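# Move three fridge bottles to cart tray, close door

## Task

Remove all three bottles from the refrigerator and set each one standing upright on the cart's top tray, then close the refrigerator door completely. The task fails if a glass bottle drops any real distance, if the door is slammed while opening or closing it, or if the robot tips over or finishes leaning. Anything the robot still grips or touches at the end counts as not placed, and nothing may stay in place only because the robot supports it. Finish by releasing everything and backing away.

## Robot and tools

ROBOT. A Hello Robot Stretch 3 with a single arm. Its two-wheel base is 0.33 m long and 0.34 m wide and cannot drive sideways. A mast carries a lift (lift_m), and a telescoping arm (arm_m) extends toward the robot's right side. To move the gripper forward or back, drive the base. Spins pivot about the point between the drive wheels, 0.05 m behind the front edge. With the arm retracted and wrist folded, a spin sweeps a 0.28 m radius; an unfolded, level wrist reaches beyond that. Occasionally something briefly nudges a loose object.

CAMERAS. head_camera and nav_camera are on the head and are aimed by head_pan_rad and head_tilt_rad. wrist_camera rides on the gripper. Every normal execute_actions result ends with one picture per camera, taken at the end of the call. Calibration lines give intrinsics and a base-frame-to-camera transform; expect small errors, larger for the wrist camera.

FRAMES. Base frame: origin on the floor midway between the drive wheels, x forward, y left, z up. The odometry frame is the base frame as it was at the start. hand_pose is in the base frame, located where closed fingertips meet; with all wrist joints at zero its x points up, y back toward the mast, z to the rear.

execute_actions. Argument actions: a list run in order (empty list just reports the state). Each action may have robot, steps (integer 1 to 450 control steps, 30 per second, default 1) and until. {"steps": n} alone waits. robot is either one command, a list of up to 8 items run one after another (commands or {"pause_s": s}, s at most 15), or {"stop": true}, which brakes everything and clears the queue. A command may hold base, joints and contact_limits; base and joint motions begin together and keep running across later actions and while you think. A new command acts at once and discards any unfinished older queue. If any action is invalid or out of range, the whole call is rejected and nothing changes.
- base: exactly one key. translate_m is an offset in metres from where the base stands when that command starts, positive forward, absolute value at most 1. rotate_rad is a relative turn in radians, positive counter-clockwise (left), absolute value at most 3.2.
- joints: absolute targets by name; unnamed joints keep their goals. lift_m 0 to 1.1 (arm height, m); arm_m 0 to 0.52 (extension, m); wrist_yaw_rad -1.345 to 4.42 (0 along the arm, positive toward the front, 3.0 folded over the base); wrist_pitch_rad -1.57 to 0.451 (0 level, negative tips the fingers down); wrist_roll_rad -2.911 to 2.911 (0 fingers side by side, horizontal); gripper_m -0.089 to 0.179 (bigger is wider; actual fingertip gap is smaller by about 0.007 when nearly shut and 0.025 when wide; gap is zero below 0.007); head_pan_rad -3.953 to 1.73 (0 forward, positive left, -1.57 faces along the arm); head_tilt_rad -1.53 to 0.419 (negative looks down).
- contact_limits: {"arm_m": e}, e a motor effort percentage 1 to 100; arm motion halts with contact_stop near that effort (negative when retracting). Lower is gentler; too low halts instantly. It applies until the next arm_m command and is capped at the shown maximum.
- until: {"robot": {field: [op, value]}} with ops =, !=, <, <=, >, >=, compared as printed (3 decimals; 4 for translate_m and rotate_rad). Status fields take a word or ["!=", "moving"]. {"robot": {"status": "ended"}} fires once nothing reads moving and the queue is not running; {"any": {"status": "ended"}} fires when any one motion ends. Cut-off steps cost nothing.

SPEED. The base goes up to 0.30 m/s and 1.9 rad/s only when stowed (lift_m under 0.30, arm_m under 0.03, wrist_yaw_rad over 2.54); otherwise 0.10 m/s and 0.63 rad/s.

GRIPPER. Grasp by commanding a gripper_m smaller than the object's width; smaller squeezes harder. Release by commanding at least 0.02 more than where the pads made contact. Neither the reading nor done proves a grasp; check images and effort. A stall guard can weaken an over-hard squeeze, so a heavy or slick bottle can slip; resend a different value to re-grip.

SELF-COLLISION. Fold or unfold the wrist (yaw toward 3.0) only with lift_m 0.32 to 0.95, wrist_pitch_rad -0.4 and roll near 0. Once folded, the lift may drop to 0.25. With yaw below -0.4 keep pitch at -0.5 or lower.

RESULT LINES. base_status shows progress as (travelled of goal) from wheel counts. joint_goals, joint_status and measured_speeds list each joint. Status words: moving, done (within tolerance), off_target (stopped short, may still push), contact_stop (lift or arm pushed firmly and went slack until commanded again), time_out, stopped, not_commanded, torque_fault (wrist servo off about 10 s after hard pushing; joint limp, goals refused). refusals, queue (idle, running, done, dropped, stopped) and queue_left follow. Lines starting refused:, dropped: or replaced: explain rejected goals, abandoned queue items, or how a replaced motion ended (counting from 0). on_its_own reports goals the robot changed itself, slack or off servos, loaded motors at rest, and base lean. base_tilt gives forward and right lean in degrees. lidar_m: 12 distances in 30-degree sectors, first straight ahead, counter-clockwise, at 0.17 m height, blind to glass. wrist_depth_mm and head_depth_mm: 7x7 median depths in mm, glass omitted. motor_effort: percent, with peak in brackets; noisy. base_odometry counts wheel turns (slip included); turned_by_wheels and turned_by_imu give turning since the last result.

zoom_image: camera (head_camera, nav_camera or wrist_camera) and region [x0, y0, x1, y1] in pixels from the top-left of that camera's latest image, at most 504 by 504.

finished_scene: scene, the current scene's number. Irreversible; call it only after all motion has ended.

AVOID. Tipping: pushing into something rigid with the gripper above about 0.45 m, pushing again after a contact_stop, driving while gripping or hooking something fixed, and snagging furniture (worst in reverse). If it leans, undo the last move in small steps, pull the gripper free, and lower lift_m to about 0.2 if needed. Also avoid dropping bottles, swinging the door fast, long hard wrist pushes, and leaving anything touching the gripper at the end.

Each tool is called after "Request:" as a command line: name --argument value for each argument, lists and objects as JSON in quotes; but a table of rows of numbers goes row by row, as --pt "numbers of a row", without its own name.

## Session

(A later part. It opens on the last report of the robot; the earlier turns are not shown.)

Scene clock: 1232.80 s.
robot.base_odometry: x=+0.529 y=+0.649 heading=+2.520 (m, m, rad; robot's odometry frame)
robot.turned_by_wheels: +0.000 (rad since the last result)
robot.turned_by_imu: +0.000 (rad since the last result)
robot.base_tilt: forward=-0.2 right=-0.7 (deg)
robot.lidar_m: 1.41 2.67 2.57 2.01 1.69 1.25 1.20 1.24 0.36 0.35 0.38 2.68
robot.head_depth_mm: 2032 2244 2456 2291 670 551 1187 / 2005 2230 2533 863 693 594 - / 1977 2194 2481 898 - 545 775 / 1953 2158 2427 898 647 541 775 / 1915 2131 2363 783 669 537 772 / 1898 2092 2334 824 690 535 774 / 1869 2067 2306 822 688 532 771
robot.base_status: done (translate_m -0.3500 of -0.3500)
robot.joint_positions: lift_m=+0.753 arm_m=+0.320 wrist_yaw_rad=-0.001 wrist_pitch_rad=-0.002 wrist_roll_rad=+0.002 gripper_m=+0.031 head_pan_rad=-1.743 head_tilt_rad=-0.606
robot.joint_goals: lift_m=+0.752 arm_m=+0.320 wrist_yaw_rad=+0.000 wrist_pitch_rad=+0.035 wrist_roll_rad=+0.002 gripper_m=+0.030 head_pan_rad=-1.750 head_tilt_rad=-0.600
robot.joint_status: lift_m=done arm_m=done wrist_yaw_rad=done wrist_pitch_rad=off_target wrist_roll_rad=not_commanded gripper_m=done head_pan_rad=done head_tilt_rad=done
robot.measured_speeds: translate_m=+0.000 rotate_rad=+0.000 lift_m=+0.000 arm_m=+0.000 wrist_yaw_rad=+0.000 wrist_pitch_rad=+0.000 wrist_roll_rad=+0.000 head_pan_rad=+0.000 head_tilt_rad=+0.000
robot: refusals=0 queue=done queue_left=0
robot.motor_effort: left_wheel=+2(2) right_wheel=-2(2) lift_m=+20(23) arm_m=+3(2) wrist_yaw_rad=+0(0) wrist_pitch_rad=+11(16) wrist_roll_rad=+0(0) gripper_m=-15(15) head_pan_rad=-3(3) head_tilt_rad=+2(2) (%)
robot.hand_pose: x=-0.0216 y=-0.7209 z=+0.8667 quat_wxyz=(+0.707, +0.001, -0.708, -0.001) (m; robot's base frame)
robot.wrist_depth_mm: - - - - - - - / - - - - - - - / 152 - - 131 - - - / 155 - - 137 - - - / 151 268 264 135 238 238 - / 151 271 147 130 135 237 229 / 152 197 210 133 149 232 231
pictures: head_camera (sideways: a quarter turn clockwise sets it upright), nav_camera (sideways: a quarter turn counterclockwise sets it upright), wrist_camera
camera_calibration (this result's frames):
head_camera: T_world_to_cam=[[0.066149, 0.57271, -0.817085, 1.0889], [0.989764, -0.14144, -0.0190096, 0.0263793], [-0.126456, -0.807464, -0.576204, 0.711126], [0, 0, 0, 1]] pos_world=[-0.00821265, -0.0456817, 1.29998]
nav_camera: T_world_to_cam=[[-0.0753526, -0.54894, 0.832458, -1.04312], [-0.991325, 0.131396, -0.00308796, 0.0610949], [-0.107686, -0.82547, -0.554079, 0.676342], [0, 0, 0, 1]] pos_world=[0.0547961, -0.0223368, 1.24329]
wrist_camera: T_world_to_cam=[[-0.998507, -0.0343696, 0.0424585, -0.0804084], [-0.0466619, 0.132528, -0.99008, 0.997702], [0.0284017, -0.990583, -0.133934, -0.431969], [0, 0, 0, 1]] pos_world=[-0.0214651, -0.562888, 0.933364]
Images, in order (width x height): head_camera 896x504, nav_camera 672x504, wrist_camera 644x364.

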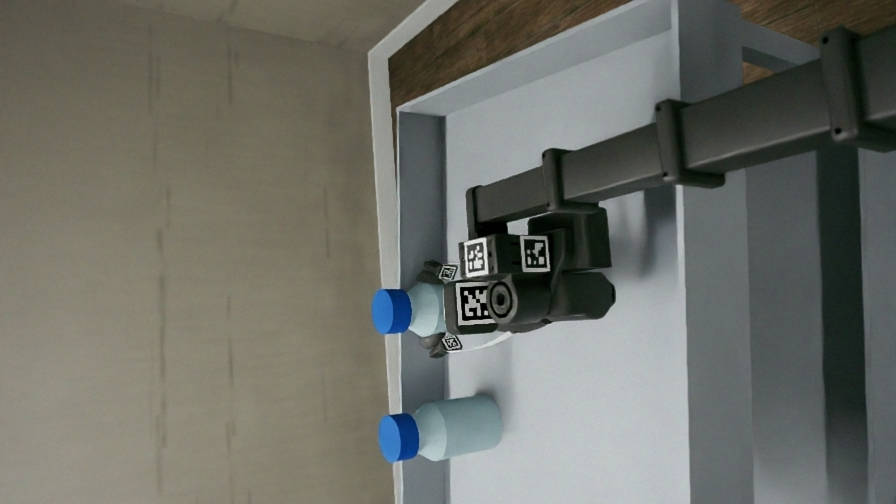

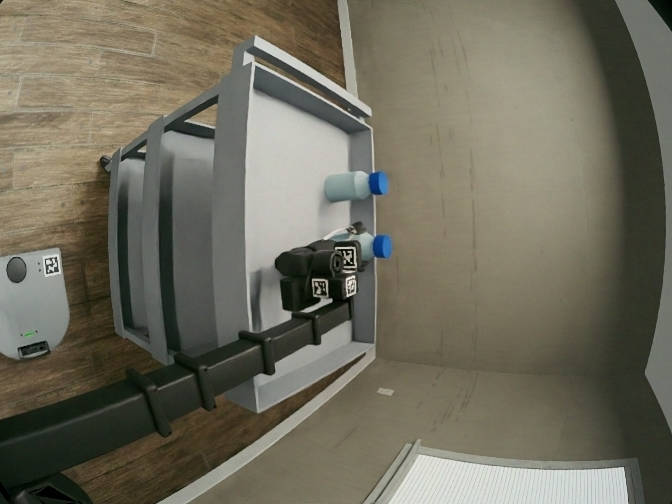

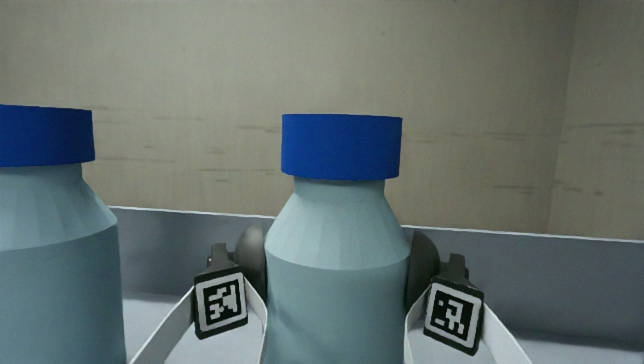

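Request:
execute_actions --actions '[{"robot": {"joints": {"gripper_m": 0.14}}, "steps": 100, "until": {"robot": {"gripper_m_status": ["!=", "moving"]}}}, {"steps": 10}]'

Scene clock: 1242.40 s.
robot.base_odometry: x=+0.529 y=+0.649 heading=+2.520 (m, m, rad; robot's odometry frame)
robot.turned_by_wheels: +0.000 (rad since the last result)
robot.turned_by_imu: +0.000 (rad since the last result)
robot.base_tilt: forward=-0.2 right=-0.7 (deg)
robot.lidar_m: 1.41 2.66 2.57 2.01 1.70 1.25 1.20 1.23 0.36 0.35 0.38 2.69
robot.head_depth_mm: 2040 2237 2470 2309 669 550 1184 / 2001 2244 2486 862 693 593 - / 1967 2201 2450 900 - 545 773 / 1955 2160 2429 894 648 540 773 / 1924 2139 2348 827 668 536 772 / 1893 2098 2337 819 689 534 771 / 1863 2056 2308 823 687 532 770
robot.base_status: done (translate_m -0.3500 of -0.3500)
robot.joint_positions: lift_m=+0.753 arm_m=+0.320 wrist_yaw_rad=-0.001 wrist_pitch_rad=+0.010 wrist_roll_rad=+0.002 gripper_m=+0.140 head_pan_rad=-1.743 head_tilt_rad=-0.606
robot.joint_goals: lift_m=+0.752 arm_m=+0.320 wrist_yaw_rad=+0.000 wrist_pitch_rad=+0.035 wrist_roll_rad=+0.002 gripper_m=+0.140 head_pan_rad=-1.750 head_tilt_rad=-0.600
robot.joint_status: lift_m=done arm_m=done wrist_yaw_rad=done wrist_pitch_rad=off_target wrist_roll_rad=not_commanded gripper_m=done head_pan_rad=done head_tilt_rad=done
robot.measured_speeds: translate_m=+0.000 rotate_rad=+0.000 lift_m=+0.000 arm_m=+0.000 wrist_yaw_rad=+0.000 wrist_pitch_rad=+0.000 wrist_roll_rad=+0.000 head_pan_rad=+0.000 head_tilt_rad=+0.000
robot: refusals=0 queue=done queue_left=0
robot.motor_effort: left_wheel=+2(2) right_wheel=-2(2) lift_m=+21(21) arm_m=+2(3) wrist_yaw_rad=+0(1) wrist_pitch_rad=+7(11) wrist_roll_rad=+0(0) gripper_m=+0(80) head_pan_rad=-2(3) head_tilt_rad=+2(2) (%)
robot.hand_pose: x=-0.0216 y=-0.7212 z=+0.8698 quat_wxyz=(+0.707, -0.004, -0.708, +0.003) (m; robot's base frame)
robot.wrist_depth_mm: - - - - - - - / - - - - - - - / 155 - - 137 - - - / 157 - - 138 - - - / 151 267 263 138 239 - - / 150 - 266 130 241 240 229 / 149 215 223 133 214 226 229
pictures: head_camera (sideways: a quarter turn clockwise sets it upright), nav_camera (sideways: a quarter turn counterclockwise sets it upright), wrist_camera
camera_calibration (this result's frames):
head_camera: T_world_to_cam=[[0.0661489, 0.57271, -0.817085, 1.0889], [0.989764, -0.14144, -0.0190096, 0.0263793], [-0.126456, -0.807464, -0.576204, 0.711126], [0, 0, 0, 1]] pos_world=[-0.00821265, -0.0456817, 1.29998]
nav_camera: T_world_to_cam=[[-0.0753526, -0.54894, 0.832458, -1.04312], [-0.991325, 0.131396, -0.00308796, 0.0610949], [-0.107686, -0.82547, -0.554079, 0.676342], [0, 0, 0, 1]] pos_world=[0.0547961, -0.0223368, 1.24329]
wrist_camera: T_world_to_cam=[[-0.998507, -0.0338416, 0.0428857, -0.0805437], [-0.0466681, 0.120303, -0.99164, 0.993406], [0.0283994, -0.99216, -0.121703, -0.443604], [0, 0, 0, 1]] pos_world=[-0.021465, -0.562362, 0.934568]
Images, in order (width x height): head_camera 896x504, nav_camera 672x504, wrist_camera 644x364.

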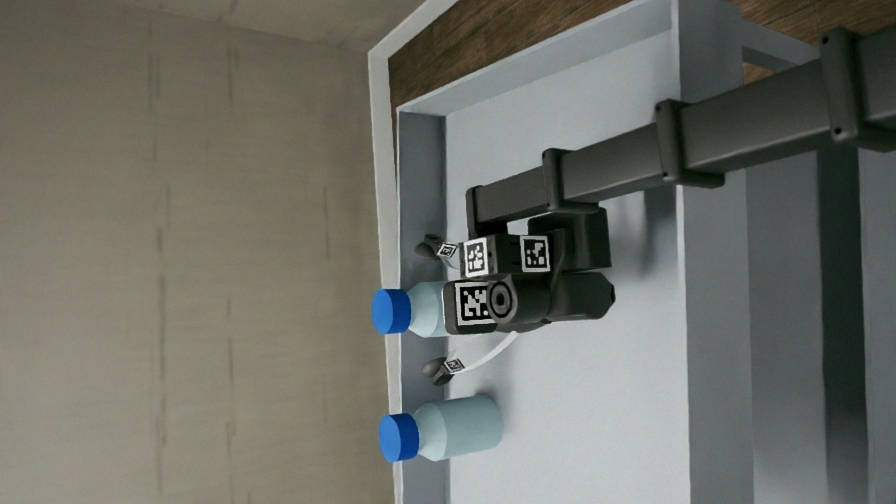

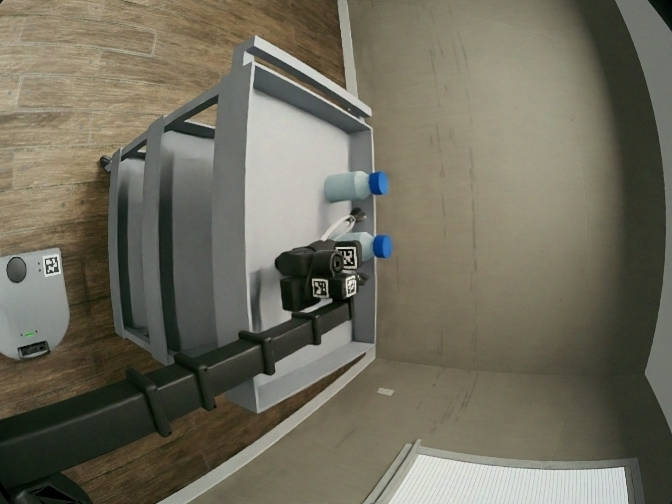

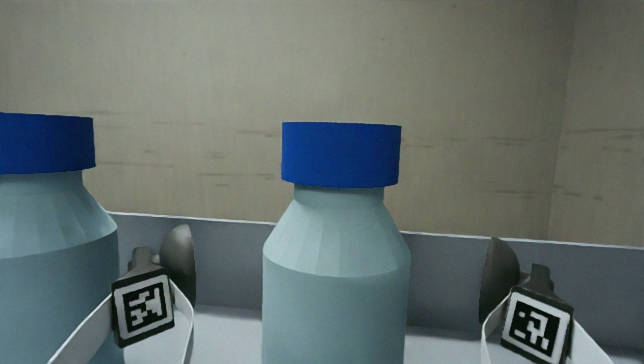

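Request:
execute_actions --actions '[{"robot": {"joints": {"gripper_m": 0.125}}, "steps": 60, "until": {"robot": {"gripper_m_status": ["!=", "moving"]}}}, {"robot": {"joints": {"lift_m": 0.93, "wrist_pitch_rad": 0.0}}, "steps": 200, "until": {"robot": {"lift_m_status": ["!=", "moving"]}}}, {"robot": {"joints": {"arm_m": 0.0, "head_pan_rad": -1.57, "head_tilt_rad": -0.7}}, "steps": 200, "until": {"robot": {"arm_m_status": ["!=", "moving"]}}}, {"robot": {"base": {"translate_m": 1.0}, "joints": {"gripper_m": 0.16}}, "steps": 5}]'

Scene clock: 1265.33 s.
robot.base_odometry: x=+0.527 y=+0.651 heading=+2.520 (m, m, rad; robot's odometry frame)
robot.turned_by_wheels: +0.000 (rad since the last result)
robot.turned_by_imu: +0.001 (rad since the last result)
robot.base_tilt: forward=+0.0 right=-0.6 (deg)
robot.lidar_m: 1.41 2.66 2.57 2.01 1.70 1.25 1.20 1.24 0.36 0.35 0.38 2.69
robot.head_depth_mm: 1927 2177 2380 794 686 - - / 1948 2178 2375 824 665 - - / 1927 2179 2347 807 - - - / 1926 2179 2344 795 634 831 916 / 1947 2186 905 766 636 826 970 / 1950 2182 2365 791 634 846 1012 / 1959 2188 2400 765 634 834 1025
robot.base_status: moving (translate_m +0.0023 of +1.0000)
robot.joint_positions: lift_m=+0.929 arm_m=+0.001 wrist_yaw_rad=-0.001 wrist_pitch_rad=-0.018 wrist_roll_rad=+0.002 gripper_m=+0.130 head_pan_rad=-1.577 head_tilt_rad=-0.691
robot.joint_goals: lift_m=+0.930 arm_m=+0.000 wrist_yaw_rad=+0.000 wrist_pitch_rad=+0.000 wrist_roll_rad=+0.002 gripper_m=+0.160 head_pan_rad=-1.570 head_tilt_rad=-0.700
robot.joint_status: lift_m=done arm_m=done wrist_yaw_rad=done wrist_pitch_rad=done wrist_roll_rad=not_commanded gripper_m=moving head_pan_rad=done head_tilt_rad=done
robot.measured_speeds: translate_m=+0.024 rotate_rad=+0.000 lift_m=+0.000 arm_m=+0.000 wrist_yaw_rad=+0.000 wrist_pitch_rad=+0.000 wrist_roll_rad=+0.000 head_pan_rad=+0.000 head_tilt_rad=+0.000
robot: refusals=0 queue=running queue_left=0
robot.motor_effort: left_wheel=+4(5) right_wheel=+1(0) lift_m=+53(55) arm_m=-5(4) wrist_yaw_rad=+0(0) wrist_pitch_rad=+5(8) wrist_roll_rad=+0(0) gripper_m=+56(63) head_pan_rad=+3(16) head_tilt_rad=-4(13) (%)
robot.hand_pose: x=-0.0216 y=-0.4015 z=+1.0395 quat_wxyz=(+0.707, +0.006, -0.708, -0.007) (m; robot's base frame)
robot.wrist_depth_mm: - - - - - - - / - - - - - - - / - - - - - - - / - - - - - - - / - - - - - - - / - 541 493 599 585 - - / 421 474 502 494 507 496 -
pictures: head_camera (sideways: a quarter turn clockwise sets it upright), nav_camera (sideways: a quarter turn counterclockwise sets it upright), wrist_camera
camera_calibration (this result's frames):
head_camera: T_world_to_cam=[[-0.0291355, 0.643215, -0.765131, 1.02175], [0.999533, 0.02582, -0.0163555, 0.0228625], [0.00923561, -0.76525, -0.643666, 0.79806], [0, 0, 0, 1]] pos_world=[-0.000453083, -0.0470806, 1.29583]
nav_camera: T_world_to_cam=[[0.0161165, -0.622683, 0.782308, -0.978296], [-0.999398, -0.0340668, -0.00652688, 0.0656207], [0.0307149, -0.781732, -0.622857, 0.764974], [0, 0, 0, 1]] pos_world=[0.0578518, -0.00892779, 1.24223]
wrist_camera: T_world_to_cam=[[-0.998508, -0.0350165, 0.0419094, -0.076459], [-0.0466511, 0.147908, -0.9879, 1.13043], [0.0283941, -0.988381, -0.149321, -0.0754638], [0, 0, 0, 1]] pos_world=[-0.0214664, -0.244464, 1.10869]
Images, in order (width x height): head_camera 896x504, nav_camera 672x504, wrist_camera 644x364.

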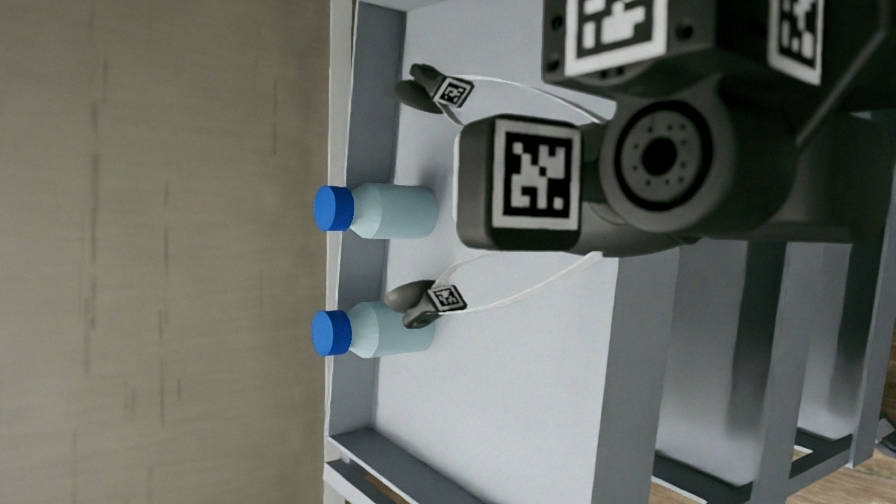

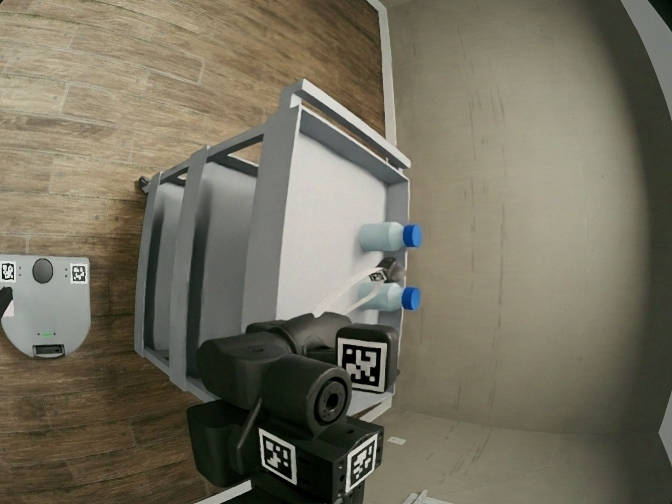

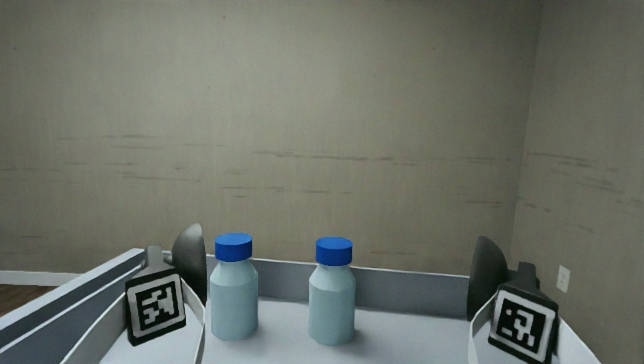

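Request:
execute_actions --actions '[{"steps": 300, "until": {"robot": {"translate_m": [">", 0.56]}}}, {"robot": {"joints": {"lift_m": 0.13}}, "steps": 300, "until": {"robot": {"base_status": ["!=", "moving"]}}}, {"robot": [{"base": {"translate_m": 0.35}}, {"base": {"rotate_rad": 1.571}}, {"base": {"translate_m": 0.055}}], "steps": 450, "until": {"robot": {"status": "ended"}}}]'

Scene clock: 1302.43 s.
robot.base_odometry: x=-0.601 y=+1.391 heading=-2.192 (m, m, rad; robot's odometry frame)
robot.turned_by_wheels: +1.571 (rad since the last result)
robot.turned_by_imu: +1.606 (rad since the last result)
robot.base_tilt: forward=-0.2 right=-0.7 (deg)
robot.lidar_m: 0.25 2.20 2.63 1.53 1.29 2.43 2.34 1.76 0.71 0.81 0.35 0.25
robot.head_depth_mm: 802 791 776 822 968 1346 1172 / 903 1012 860 1157 1050 1235 1170 / 905 1014 855 1236 1078 1272 1170 / 907 1009 858 1240 1079 1276 1172 / 909 1012 855 1191 1084 1274 1173 / 745 759 765 842 935 999 1011 / 550 599 656 663 671 679 684
robot.base_status: done (translate_m +0.0550 of +0.0550)
robot.joint_positions: lift_m=+0.131 arm_m=+0.001 wrist_yaw_rad=-0.001 wrist_pitch_rad=-0.018 wrist_roll_rad=+0.002 gripper_m=+0.160 head_pan_rad=-1.577 head_tilt_rad=-0.692
robot.joint_goals: lift_m=+0.130 arm_m=+0.000 wrist_yaw_rad=+0.000 wrist_pitch_rad=+0.000 wrist_roll_rad=+0.002 gripper_m=+0.160 head_pan_rad=-1.570 head_tilt_rad=-0.700
robot.joint_status: lift_m=done arm_m=done wrist_yaw_rad=done wrist_pitch_rad=done wrist_roll_rad=not_commanded gripper_m=done head_pan_rad=done head_tilt_rad=done
robot.measured_speeds: translate_m=+0.000 rotate_rad=+0.000 lift_m=+0.000 arm_m=+0.000 wrist_yaw_rad=+0.000 wrist_pitch_rad=+0.000 wrist_roll_rad=+0.000 head_pan_rad=+0.000 head_tilt_rad=+0.000
robot: refusals=0 queue=done queue_left=0
robot.motor_effort: left_wheel=-2(6) right_wheel=+0(3) lift_m=+20(52) arm_m=-5(5) wrist_yaw_rad=+0(1) wrist_pitch_rad=+5(5) wrist_roll_rad=+0(0) gripper_m=+0(83) head_pan_rad=+2(3) head_tilt_rad=-3(4) (%)
robot.hand_pose: x=-0.0216 y=-0.4014 z=+0.2406 quat_wxyz=(+0.707, +0.006, -0.708, -0.007) (m; robot's base frame)
robot.wrist_depth_mm: 325 403 624 675 661 453 392 / 325 416 716 843 832 446 907 / 326 422 741 854 859 439 949 / 329 433 757 814 830 433 982 / 334 449 549 574 589 432 976 / 335 - 455 448 446 448 697 / 323 466 486 473 488 458 552
pictures: head_camera (sideways: a quarter turn clockwise sets it upright), nav_camera (sideways: a quarter turn counterclockwise sets it upright), wrist_camera
camera_calibration (this result's frames):
head_camera: T_world_to_cam=[[-0.0291444, 0.643324, -0.765039, 1.02163], [0.999532, 0.0258371, -0.0163509, 0.0228565], [0.00924748, -0.765158, -0.643777, 0.798203], [0, 0, 0, 1]] pos_world=[-0.000452381, -0.0470798, 1.29583]
nav_camera: T_world_to_cam=[[0.016125, -0.622795, 0.782219, -0.978179], [-0.999398, -0.0340807, -0.00653265, 0.0656282], [0.030727, -0.781642, -0.62297, 0.76512], [0, 0, 0, 1]] pos_world=[0.057852, -0.00891845, 1.24223]
wrist_camera: T_world_to_cam=[[-0.998508, -0.0350286, 0.041899, -0.042979], [-0.0466511, 0.148201, -0.987856, 0.341287], [0.0283937, -0.988337, -0.149614, -0.194659], [0, 0, 0, 1]] pos_world=[-0.0214664, -0.244473, 0.30982]
Images, in order (width x height): head_camera 896x504, nav_camera 672x504, wrist_camera 644x364.

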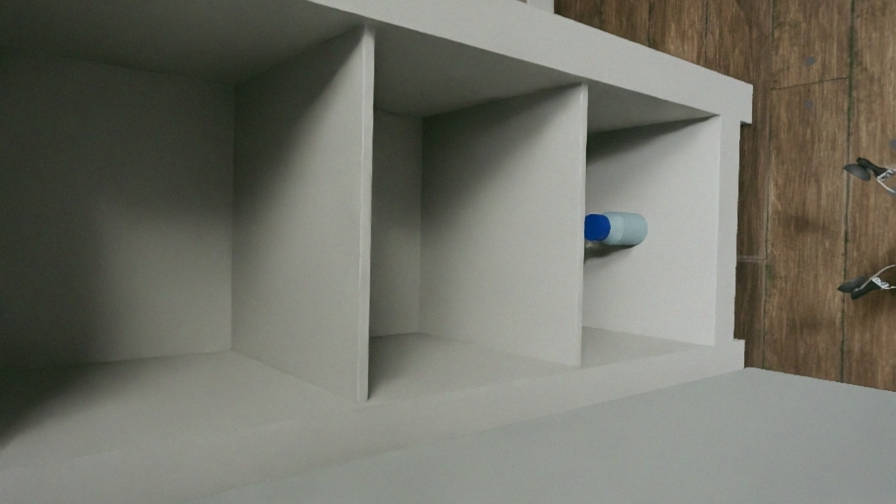

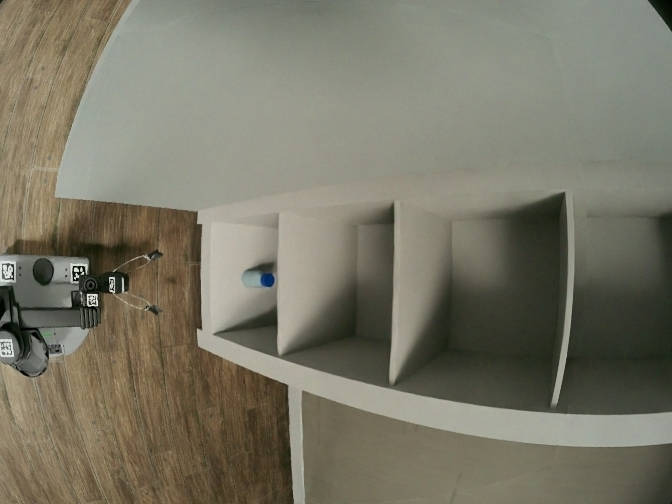

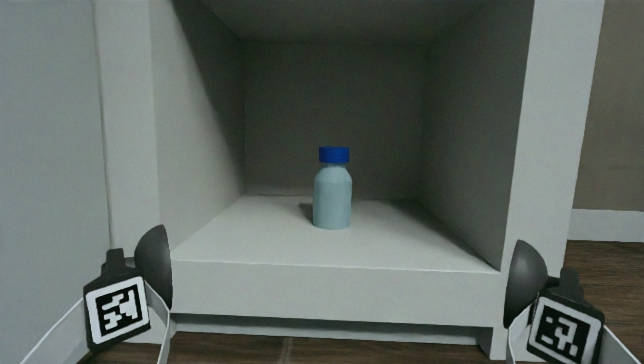

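Request:
zoom_image --camera "wrist_camera" --region '[260, 120, 420, 280]'

Region (260, 120, 420, 280) of wrist_camera's 644x364 image, scaled by 3.150.

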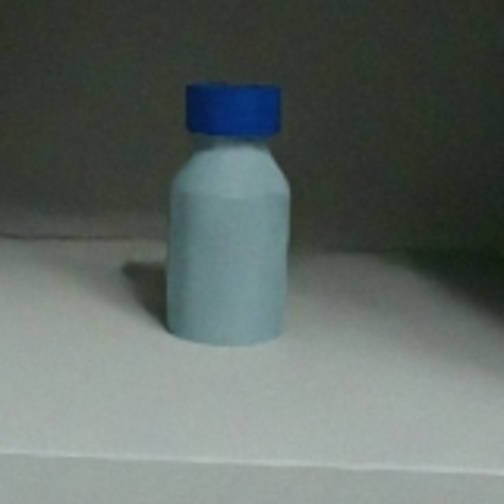

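Request:
execute_actions --actions '[{"robot": {"base": {"translate_m": 0.008}, "joints": {"lift_m": 0.088}}, "steps": 100, "until": {"robot": {"status": "ended"}}}, {"robot": {"joints": {"arm_m": 0.33}, "contact_limits": {"arm_m": 25}}, "steps": 300, "until": {"robot": {"status": "ended"}}}]'

Scene clock: 1331.70 s.
robot.base_odometry: x=-0.605 y=+1.384 heading=-2.192 (m, m, rad; robot's odometry frame)
robot.turned_by_wheels: +0.000 (rad since the last result)
robot.turned_by_imu: +0.001 (rad since the last result)
robot.base_tilt: forward=-0.2 right=-0.7 (deg)
robot.lidar_m: 0.24 2.19 2.63 1.55 1.31 2.44 2.35 1.76 0.71 0.77 0.34 0.24
robot.head_depth_mm: 830 819 779 820 936 1330 1172 / 900 1008 862 1149 1053 1239 1172 / 904 1015 856 1237 1081 1274 1144 / 908 1009 858 1234 1082 1273 1143 / 909 1007 856 1181 1068 1266 1171 / 714 728 744 825 913 962 981 / 546 593 635 640 649 654 662
robot.base_status: done (translate_m +0.0080 of +0.0080)
robot.joint_positions: lift_m=+0.089 arm_m=+0.330 wrist_yaw_rad=-0.001 wrist_pitch_rad=-0.018 wrist_roll_rad=+0.002 gripper_m=+0.160 head_pan_rad=-1.577 head_tilt_rad=-0.692
robot.joint_goals: lift_m=+0.088 arm_m=+0.330 wrist_yaw_rad=+0.000 wrist_pitch_rad=+0.000 wrist_roll_rad=+0.002 gripper_m=+0.160 head_pan_rad=-1.570 head_tilt_rad=-0.700
robot.joint_status: lift_m=done arm_m=done wrist_yaw_rad=done wrist_pitch_rad=done wrist_roll_rad=not_commanded gripper_m=done head_pan_rad=done head_tilt_rad=done
robot.measured_speeds: translate_m=+0.000 rotate_rad=+0.000 lift_m=+0.000 arm_m=+0.000 wrist_yaw_rad=+0.000 wrist_pitch_rad=+0.000 wrist_roll_rad=+0.000 head_pan_rad=+0.000 head_tilt_rad=+0.000
robot: refusals=0 queue=done queue_left=0
robot.motor_effort: left_wheel=-3(4) right_wheel=+0(3) lift_m=+20(19) arm_m=+3(3) wrist_yaw_rad=+1(0) wrist_pitch_rad=+5(5) wrist_roll_rad=+0(0) gripper_m=+0(0) head_pan_rad=+3(2) head_tilt_rad=-4(4) (%)
robot.contact_limits: arm_m 25 (drawing in: default 34, maximum 55; extending or still: default 45, maximum 74)
robot.hand_pose: x=-0.0216 y=-0.7305 z=+0.1986 quat_wxyz=(+0.707, +0.006, -0.708, -0.007) (m; robot's base frame)
robot.wrist_depth_mm: 264 366 500 492 496 464 297 / 264 370 513 509 500 455 295 / 269 379 527 516 515 449 293 / 269 380 537 261 539 445 292 / 271 355 424 260 449 410 289 / 259 - 291 263 299 307 273 / 216 208 220 225 226 227 245
pictures: head_camera (sideways: a quarter turn clockwise sets it upright), nav_camera (sideways: a quarter turn counterclockwise sets it upright), wrist_camera
camera_calibration (this result's frames):
head_camera: T_world_to_cam=[[-0.0291444, 0.643324, -0.765039, 1.02163], [0.999532, 0.0258371, -0.0163509, 0.0228565], [0.00924748, -0.765158, -0.643776, 0.798202], [0, 0, 0, 1]] pos_world=[-0.000452381, -0.0470798, 1.29583]
nav_camera: T_world_to_cam=[[0.016125, -0.622795, 0.782219, -0.978179], [-0.999398, -0.0340807, -0.00653265, 0.0656282], [0.030727, -0.781642, -0.62297, 0.76512], [0, 0, 0, 1]] pos_world=[0.057852, -0.00891846, 1.24223]
wrist_camera: T_world_to_cam=[[-0.998507, -0.0350364, 0.0418963, -0.0527493], [-0.0466519, 0.148281, -0.987844, 0.348605], [0.0283981, -0.988324, -0.149694, -0.526146], [0, 0, 0, 1]] pos_world=[-0.0214659, -0.573542, 0.267816]
Images, in order (width x height): head_camera 896x504, nav_camera 672x504, wrist_camera 644x364.

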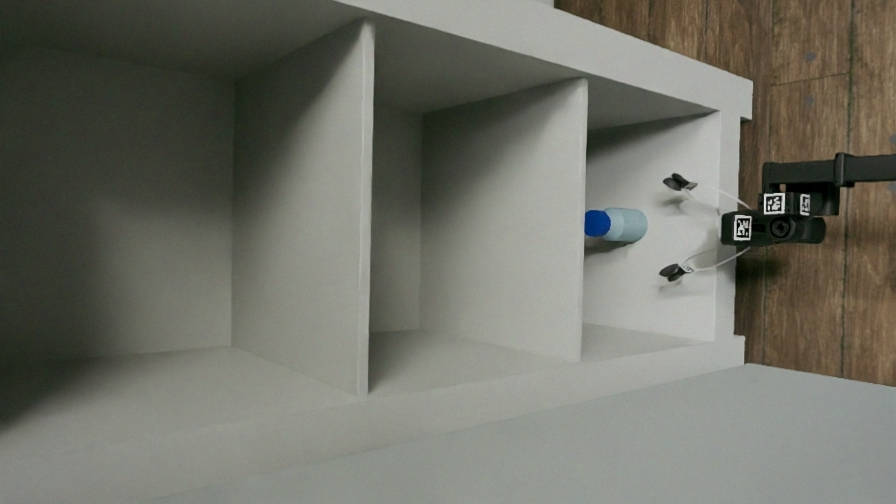

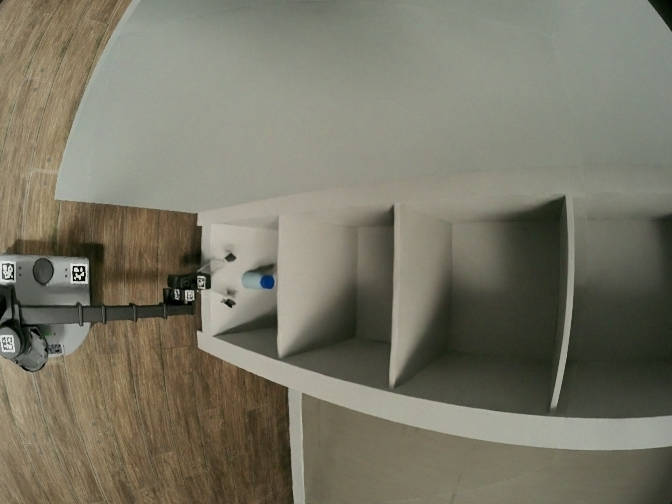

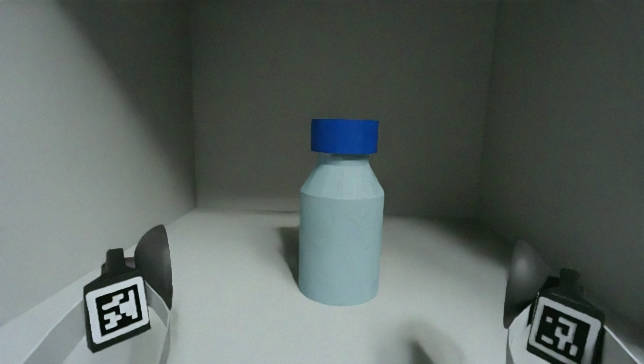

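Request:
zoom_image --camera "wrist_camera" --region '[260, 100, 420, 320]'

Region (260, 100, 420, 320) of wrist_camera's 644x364 image, scaled by 2.291; it fills the left 367 columns of this view, and the rest is white.

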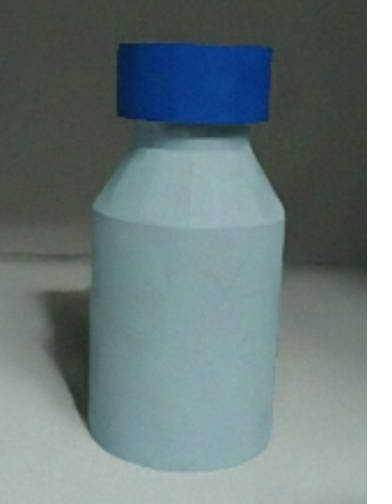

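Request:
execute_actions --actions '[{"robot": {"base": {"translate_m": -0.004}, "joints": {"arm_m": 0.447}, "contact_limits": {"arm_m": 25}}, "steps": 300, "until": {"robot": {"status": "ended"}}}]'

Scene clock: 1362.00 s.
robot.base_odometry: x=-0.603 y=+1.388 heading=-2.192 (m, m, rad; robot's odometry frame)
robot.turned_by_wheels: +0.000 (rad since the last result)
robot.turned_by_imu: +0.000 (rad since the last result)
robot.base_tilt: forward=-0.2 right=-0.7 (deg)
robot.lidar_m: 0.24 2.20 2.63 1.54 1.30 2.44 2.34 1.76 0.71 0.79 0.34 0.25
robot.head_depth_mm: 815 807 781 821 937 1335 1169 / 900 1012 858 1154 1049 1231 1169 / 904 1012 858 1235 1080 1302 1171 / 905 1011 856 1237 1080 1276 1173 / 908 1005 854 1193 1082 1265 1175 / 731 744 751 840 910 979 997 / 545 594 646 650 658 665 674
robot.base_status: done (translate_m -0.0040 of -0.0040)
robot.joint_positions: lift_m=+0.089 arm_m=+0.447 wrist_yaw_rad=-0.001 wrist_pitch_rad=-0.018 wrist_roll_rad=+0.002 gripper_m=+0.160 head_pan_rad=-1.577 head_tilt_rad=-0.692
robot.joint_goals: lift_m=+0.088 arm_m=+0.447 wrist_yaw_rad=+0.000 wrist_pitch_rad=+0.000 wrist_roll_rad=+0.002 gripper_m=+0.160 head_pan_rad=-1.570 head_tilt_rad=-0.700
robot.joint_status: lift_m=done arm_m=done wrist_yaw_rad=done wrist_pitch_rad=done wrist_roll_rad=not_commanded gripper_m=done head_pan_rad=done head_tilt_rad=done
robot.measured_speeds: translate_m=+0.000 rotate_rad=+0.000 lift_m=+0.000 arm_m=+0.000 wrist_yaw_rad=+0.000 wrist_pitch_rad=+0.000 wrist_roll_rad=+0.000 head_pan_rad=+0.000 head_tilt_rad=+0.000
robot: refusals=0 queue=done queue_left=0
robot.motor_effort: left_wheel=-2(6) right_wheel=+0(2) lift_m=+20(20) arm_m=+3(4) wrist_yaw_rad=+1(0) wrist_pitch_rad=+5(5) wrist_roll_rad=+0(1) gripper_m=+0(0) head_pan_rad=+3(3) head_tilt_rad=-4(4) (%)
robot.contact_limits: arm_m 25 (drawing in: default 34, maximum 55; extending or still: default 45, maximum 74)
robot.hand_pose: x=-0.0216 y=-0.8475 z=+0.1986 quat_wxyz=(+0.707, +0.006, -0.708, -0.007) (m; robot's base frame)
robot.wrist_depth_mm: 268 377 383 389 382 379 290 / 270 382 393 392 392 385 290 / 272 389 412 135 397 400 286 / 275 384 419 143 416 409 284 / 277 367 418 139 373 406 280 / 263 - 288 135 267 304 268 / 213 206 218 139 206 227 244
pictures: head_camera (sideways: a quarter turn clockwise sets it upright), nav_camera (sideways: a quarter turn counterclockwise sets it upright), wrist_camera
camera_calibration (this result's frames):
head_camera: T_world_to_cam=[[-0.0291443, 0.643324, -0.765039, 1.02163], [0.999532, 0.025837, -0.0163509, 0.0228565], [0.00924739, -0.765158, -0.643776, 0.798202], [0, 0, 0, 1]] pos_world=[-0.000452387, -0.0470798, 1.29583]
nav_camera: T_world_to_cam=[[0.016125, -0.622795, 0.782219, -0.978179], [-0.999398, -0.0340805, -0.00653265, 0.0656282], [0.0307269, -0.781642, -0.62297, 0.76512], [0, 0, 0, 1]] pos_world=[0.057852, -0.00891846, 1.24223]
wrist_camera: T_world_to_cam=[[-0.998507, -0.0350365, 0.0418962, -0.0568487], [-0.0466518, 0.148281, -0.987844, 0.365954], [0.0283982, -0.988324, -0.149694, -0.641782], [0, 0, 0, 1]] pos_world=[-0.0214659, -0.690545, 0.267816]
Images, in order (width x height): head_camera 896x504, nav_camera 672x504, wrist_camera 644x364.

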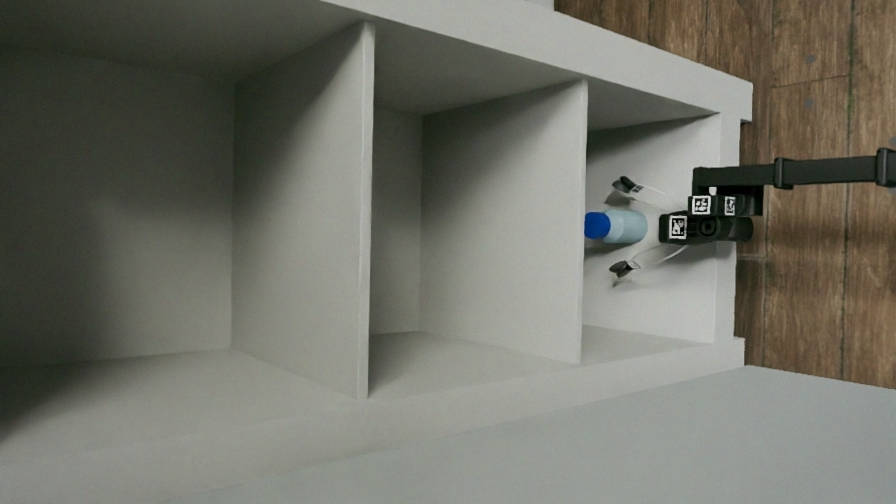

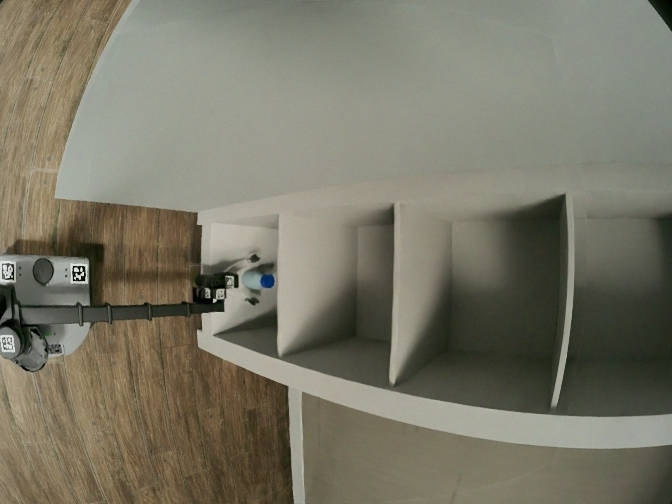

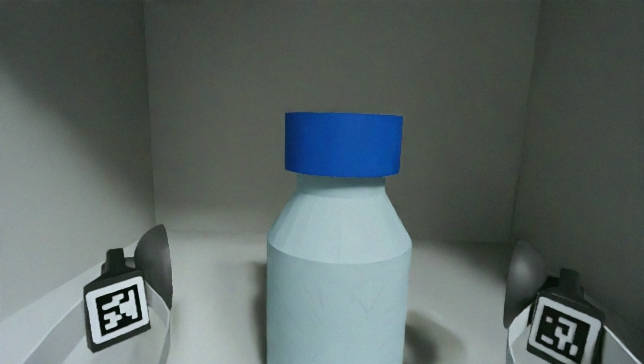

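Request:
execute_actions --actions '[{"robot": {"joints": {"arm_m": 0.452}, "contact_limits": {"arm_m": 25}}, "steps": 100, "until": {"robot": {"status": "ended"}}}, {"robot": {"joints": {"gripper_m": 0.03}}, "steps": 150, "until": {"robot": {"status": "ended"}}}, {"steps": 15}, {"robot": {"joints": {"lift_m": 0.125}}, "steps": 100, "until": {"robot": {"lift_m_status": ["!=", "moving"]}}}, {"steps": 8}]'

Scene clock: 1372.27 s.
robot.base_odometry: x=-0.603 y=+1.388 heading=-2.192 (m, m, rad; robot's odometry frame)
robot.turned_by_wheels: +0.000 (rad since the last result)
robot.turned_by_imu: +0.000 (rad since the last result)
robot.base_tilt: forward=-0.2 right=-0.7 (deg)
robot.lidar_m: 0.24 2.20 2.63 1.53 1.30 2.44 2.35 1.76 0.71 0.79 0.34 0.25
robot.head_depth_mm: 816 806 779 825 939 1334 1167 / 899 1010 856 1150 1046 1231 1170 / 899 1008 859 1234 1085 1300 1168 / 903 1008 855 1235 1076 1277 1171 / 905 1007 855 1195 1078 1266 1170 / 729 744 752 842 908 980 994 / 545 594 648 651 660 667 672
robot.base_status: done (translate_m -0.0040 of -0.0040)
robot.joint_positions: lift_m=+0.124 arm_m=+0.452 wrist_yaw_rad=-0.001 wrist_pitch_rad=-0.062 wrist_roll_rad=+0.002 gripper_m=+0.031 head_pan_rad=-1.577 head_tilt_rad=-0.692
robot.joint_goals: lift_m=+0.125 arm_m=+0.452 wrist_yaw_rad=+0.000 wrist_pitch_rad=+0.000 wrist_roll_rad=+0.002 gripper_m=+0.030 head_pan_rad=-1.570 head_tilt_rad=-0.700
robot.joint_status: lift_m=done arm_m=done wrist_yaw_rad=done wrist_pitch_rad=done wrist_roll_rad=not_commanded gripper_m=done head_pan_rad=done head_tilt_rad=done
robot.measured_speeds: translate_m=+0.000 rotate_rad=+0.000 lift_m=+0.000 arm_m=+0.000 wrist_yaw_rad=+0.000 wrist_pitch_rad=+0.000 wrist_roll_rad=+0.000 head_pan_rad=+0.000 head_tilt_rad=+0.000
robot: refusals=0 queue=done queue_left=0
robot.motor_effort: left_wheel=-3(3) right_wheel=+1(1) lift_m=+56(58) arm_m=+1(4) wrist_yaw_rad=+1(1) wrist_pitch_rad=+18(20) wrist_roll_rad=+0(0) gripper_m=-16(91) head_pan_rad=+3(3) head_tilt_rad=-4(4) (%)
robot.contact_limits: arm_m 25 (drawing in: default 34, maximum 55; extending or still: default 45, maximum 74)
robot.hand_pose: x=-0.0218 y=-0.8511 z=+0.2230 quat_wxyz=(+0.706, +0.022, -0.707, -0.023) (m; robot's base frame)
robot.wrist_depth_mm: 271 372 375 374 375 367 288 / 273 380 390 387 381 379 291 / 271 389 404 129 392 388 286 / 277 390 422 136 407 405 284 / 277 388 429 133 416 412 282 / 277 317 145 128 133 342 280 / 245 249 240 132 147 259 253
pictures: head_camera (sideways: a quarter turn clockwise sets it upright), nav_camera (sideways: a quarter turn counterclockwise sets it upright), wrist_camera
camera_calibration (this result's frames):
head_camera: T_world_to_cam=[[-0.0291442, 0.643324, -0.765039, 1.02163], [0.999532, 0.0258369, -0.0163509, 0.0228565], [0.0092473, -0.765158, -0.643777, 0.798203], [0, 0, 0, 1]] pos_world=[-0.000452393, -0.0470798, 1.29583]
nav_camera: T_world_to_cam=[[0.0161249, -0.622795, 0.782219, -0.978179], [-0.999398, -0.0340804, -0.00653265, 0.0656282], [0.0307269, -0.781642, -0.62297, 0.76512], [0, 0, 0, 1]] pos_world=[0.057852, -0.00891846, 1.24223]
wrist_camera: T_world_to_cam=[[-0.998532, -0.0362152, 0.0402812, -0.0588024], [-0.046505, 0.191862, -0.980319, 0.426007], [0.027774, -0.980753, -0.193265, -0.625526], [0, 0, 0, 1]] pos_world=[-0.0215313, -0.697351, 0.299099]
Images, in order (width x height): head_camera 896x504, nav_camera 672x504, wrist_camera 644x364.

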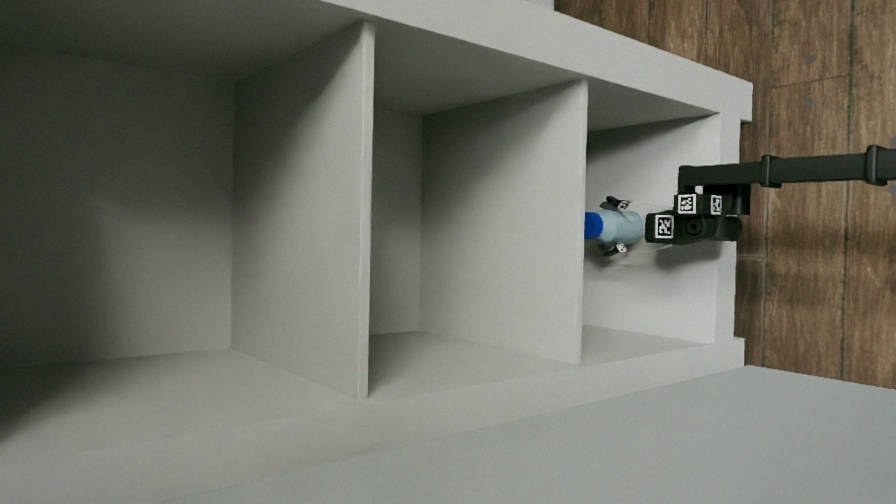

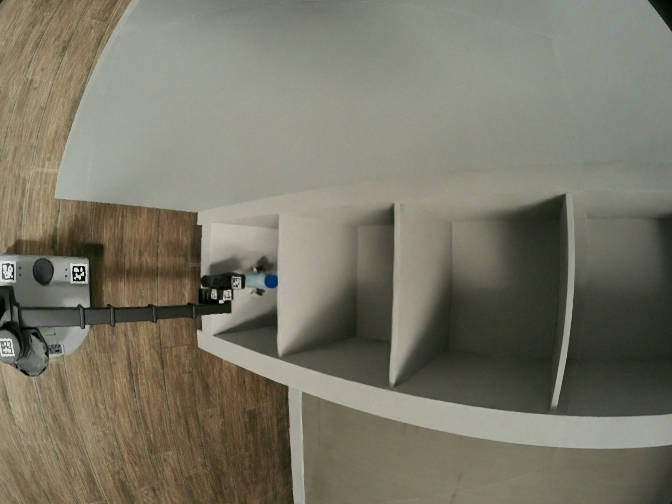

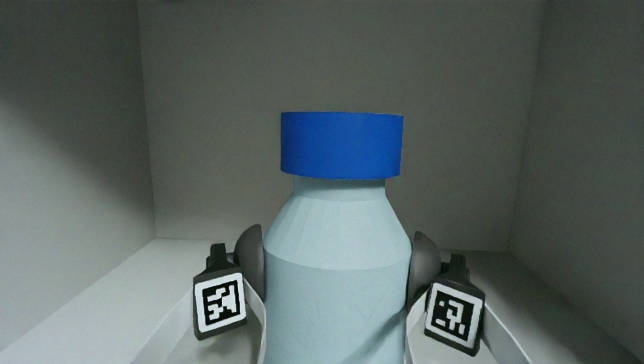

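Request:
execute_actions --actions '[{"robot": {"joints": {"lift_m": 0.14}}, "steps": 60, "until": {"robot": {"lift_m_status": ["!=", "moving"]}}}, {"robot": {"joints": {"arm_m": 0.0}}, "steps": 300, "until": {"robot": {"arm_m_status": ["!=", "moving"]}}}, {"robot": {"base": {"translate_m": -0.059}, "joints": {"lift_m": 0.93}}, "steps": 100, "until": {"robot": {"base_status": ["!=", "moving"]}}}, {"robot": [{"base": {"rotate_rad": -1.571}}, {"base": {"translate_m": -1.0}}, {"base": {"translate_m": -0.5}}], "steps": 200, "until": {"robot": {"queue_left": ["<=", 1], "lift_m_status": ["!=", "moving"]}}}]'

Scene clock: 1400.93 s.
robot.base_odometry: x=-0.365 y=+1.290 heading=+2.520 (m, m, rad; robot's odometry frame)
robot.turned_by_wheels: -1.571 (rad since the last result)
robot.turned_by_imu: -1.600 (rad since the last result)
robot.base_tilt: forward=-0.3 right=-1.2 (deg)
robot.lidar_m: 0.94 0.42 0.41 2.48 2.57 2.37 1.31 0.85 1.14 2.29 2.13 0.96
robot.head_depth_mm: 1900 2149 2402 2053 1764 - - / 1920 2146 2391 2143 1692 - - / 1925 2176 2325 408 - - - / 1930 2165 2396 1850 1648 1369 1169 / 1936 2173 2445 2061 1639 1369 1172 / 1944 2177 2442 2040 1637 1368 1172 / 1955 2162 2445 2056 1639 1363 1172
robot.base_status: moving (translate_m -0.2508 of -1.0000)
robot.joint_positions: lift_m=+0.929 arm_m=+0.001 wrist_yaw_rad=+0.000 wrist_pitch_rad=-0.064 wrist_roll_rad=+0.002 gripper_m=+0.031 head_pan_rad=-1.577 head_tilt_rad=-0.692
robot.joint_goals: lift_m=+0.930 arm_m=+0.000 wrist_yaw_rad=+0.000 wrist_pitch_rad=+0.000 wrist_roll_rad=+0.002 gripper_m=+0.030 head_pan_rad=-1.570 head_tilt_rad=-0.700
robot.joint_status: lift_m=done arm_m=done wrist_yaw_rad=done wrist_pitch_rad=done wrist_roll_rad=not_commanded gripper_m=done head_pan_rad=done head_tilt_rad=done
robot.measured_speeds: translate_m=-0.100 rotate_rad=+0.000 lift_m=+0.000 arm_m=+0.000 wrist_yaw_rad=+0.000 wrist_pitch_rad=+0.000 wrist_roll_rad=+0.000 head_pan_rad=+0.000 head_tilt_rad=+0.000
robot: refusals=0 queue=running queue_left=1
robot.motor_effort: left_wheel=+1(7) right_wheel=-4(7) lift_m=+57(59) arm_m=-5(5) wrist_yaw_rad=+1(1) wrist_pitch_rad=+19(19) wrist_roll_rad=-1(0) gripper_m=-15(15) head_pan_rad=+3(3) head_tilt_rad=-4(4) (%)
robot.hand_pose: x=-0.0216 y=-0.3998 z=+1.0276 quat_wxyz=(+0.706, +0.023, -0.707, -0.023) (m; robot's base frame)
robot.wrist_depth_mm: - - - - - - - / - - - - - - - / - - - 129 - - - / - - - 136 - - - / - - - 133 - - - / - - 144 128 133 - - / - - - 131 147 - -
pictures: head_camera (sideways: a quarter turn clockwise sets it upright), nav_camera (sideways: a quarter turn counterclockwise sets it upright), wrist_camera
camera_calibration (this result's frames):
head_camera: T_world_to_cam=[[-0.029148, 0.643335, -0.765029, 1.02162], [0.999532, 0.0258431, -0.0163505, 0.0228559], [0.00925191, -0.765148, -0.643788, 0.798217], [0, 0, 0, 1]] pos_world=[-0.000452112, -0.0470798, 1.29582]
nav_camera: T_world_to_cam=[[0.0161285, -0.622807, 0.78221, -0.978168], [-0.999398, -0.0340863, -0.00653324, 0.065629], [0.0307316, -0.781633, -0.622981, 0.765135], [0, 0, 0, 1]] pos_world=[0.057852, -0.00891728, 1.24223]
wrist_camera: T_world_to_cam=[[-0.998504, -0.0370466, 0.0402165, -0.0749407], [-0.0466516, 0.193553, -0.97998, 1.12848], [0.0285209, -0.98039, -0.194991, -0.0255377], [0, 0, 0, 1]] pos_world=[-0.0214547, -0.246235, 1.10393]
Images, in order (width x height): head_camera 896x504, nav_camera 672x504, wrist_camera 644x364.

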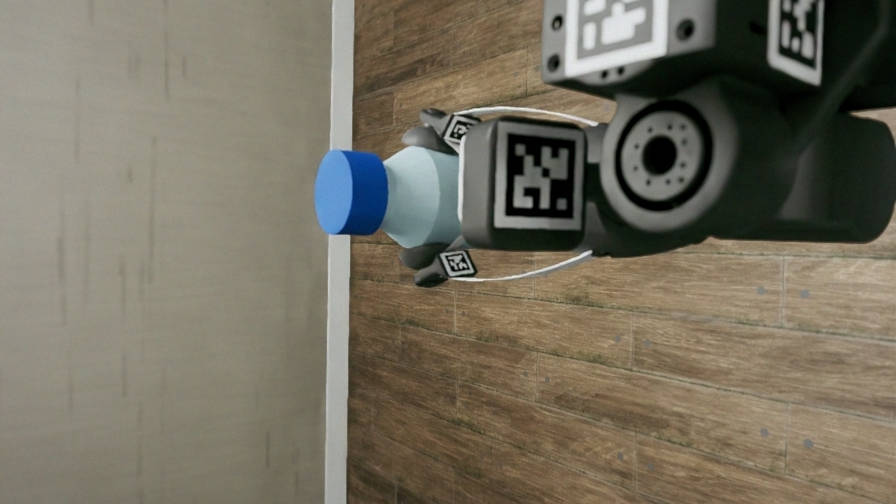

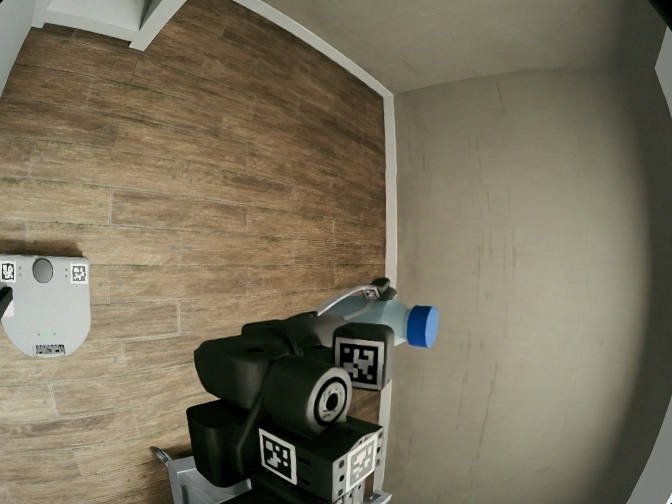

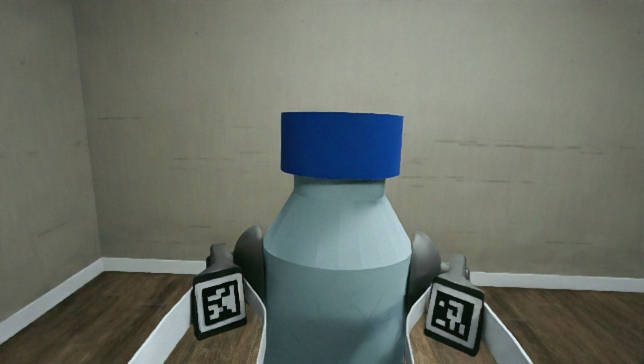

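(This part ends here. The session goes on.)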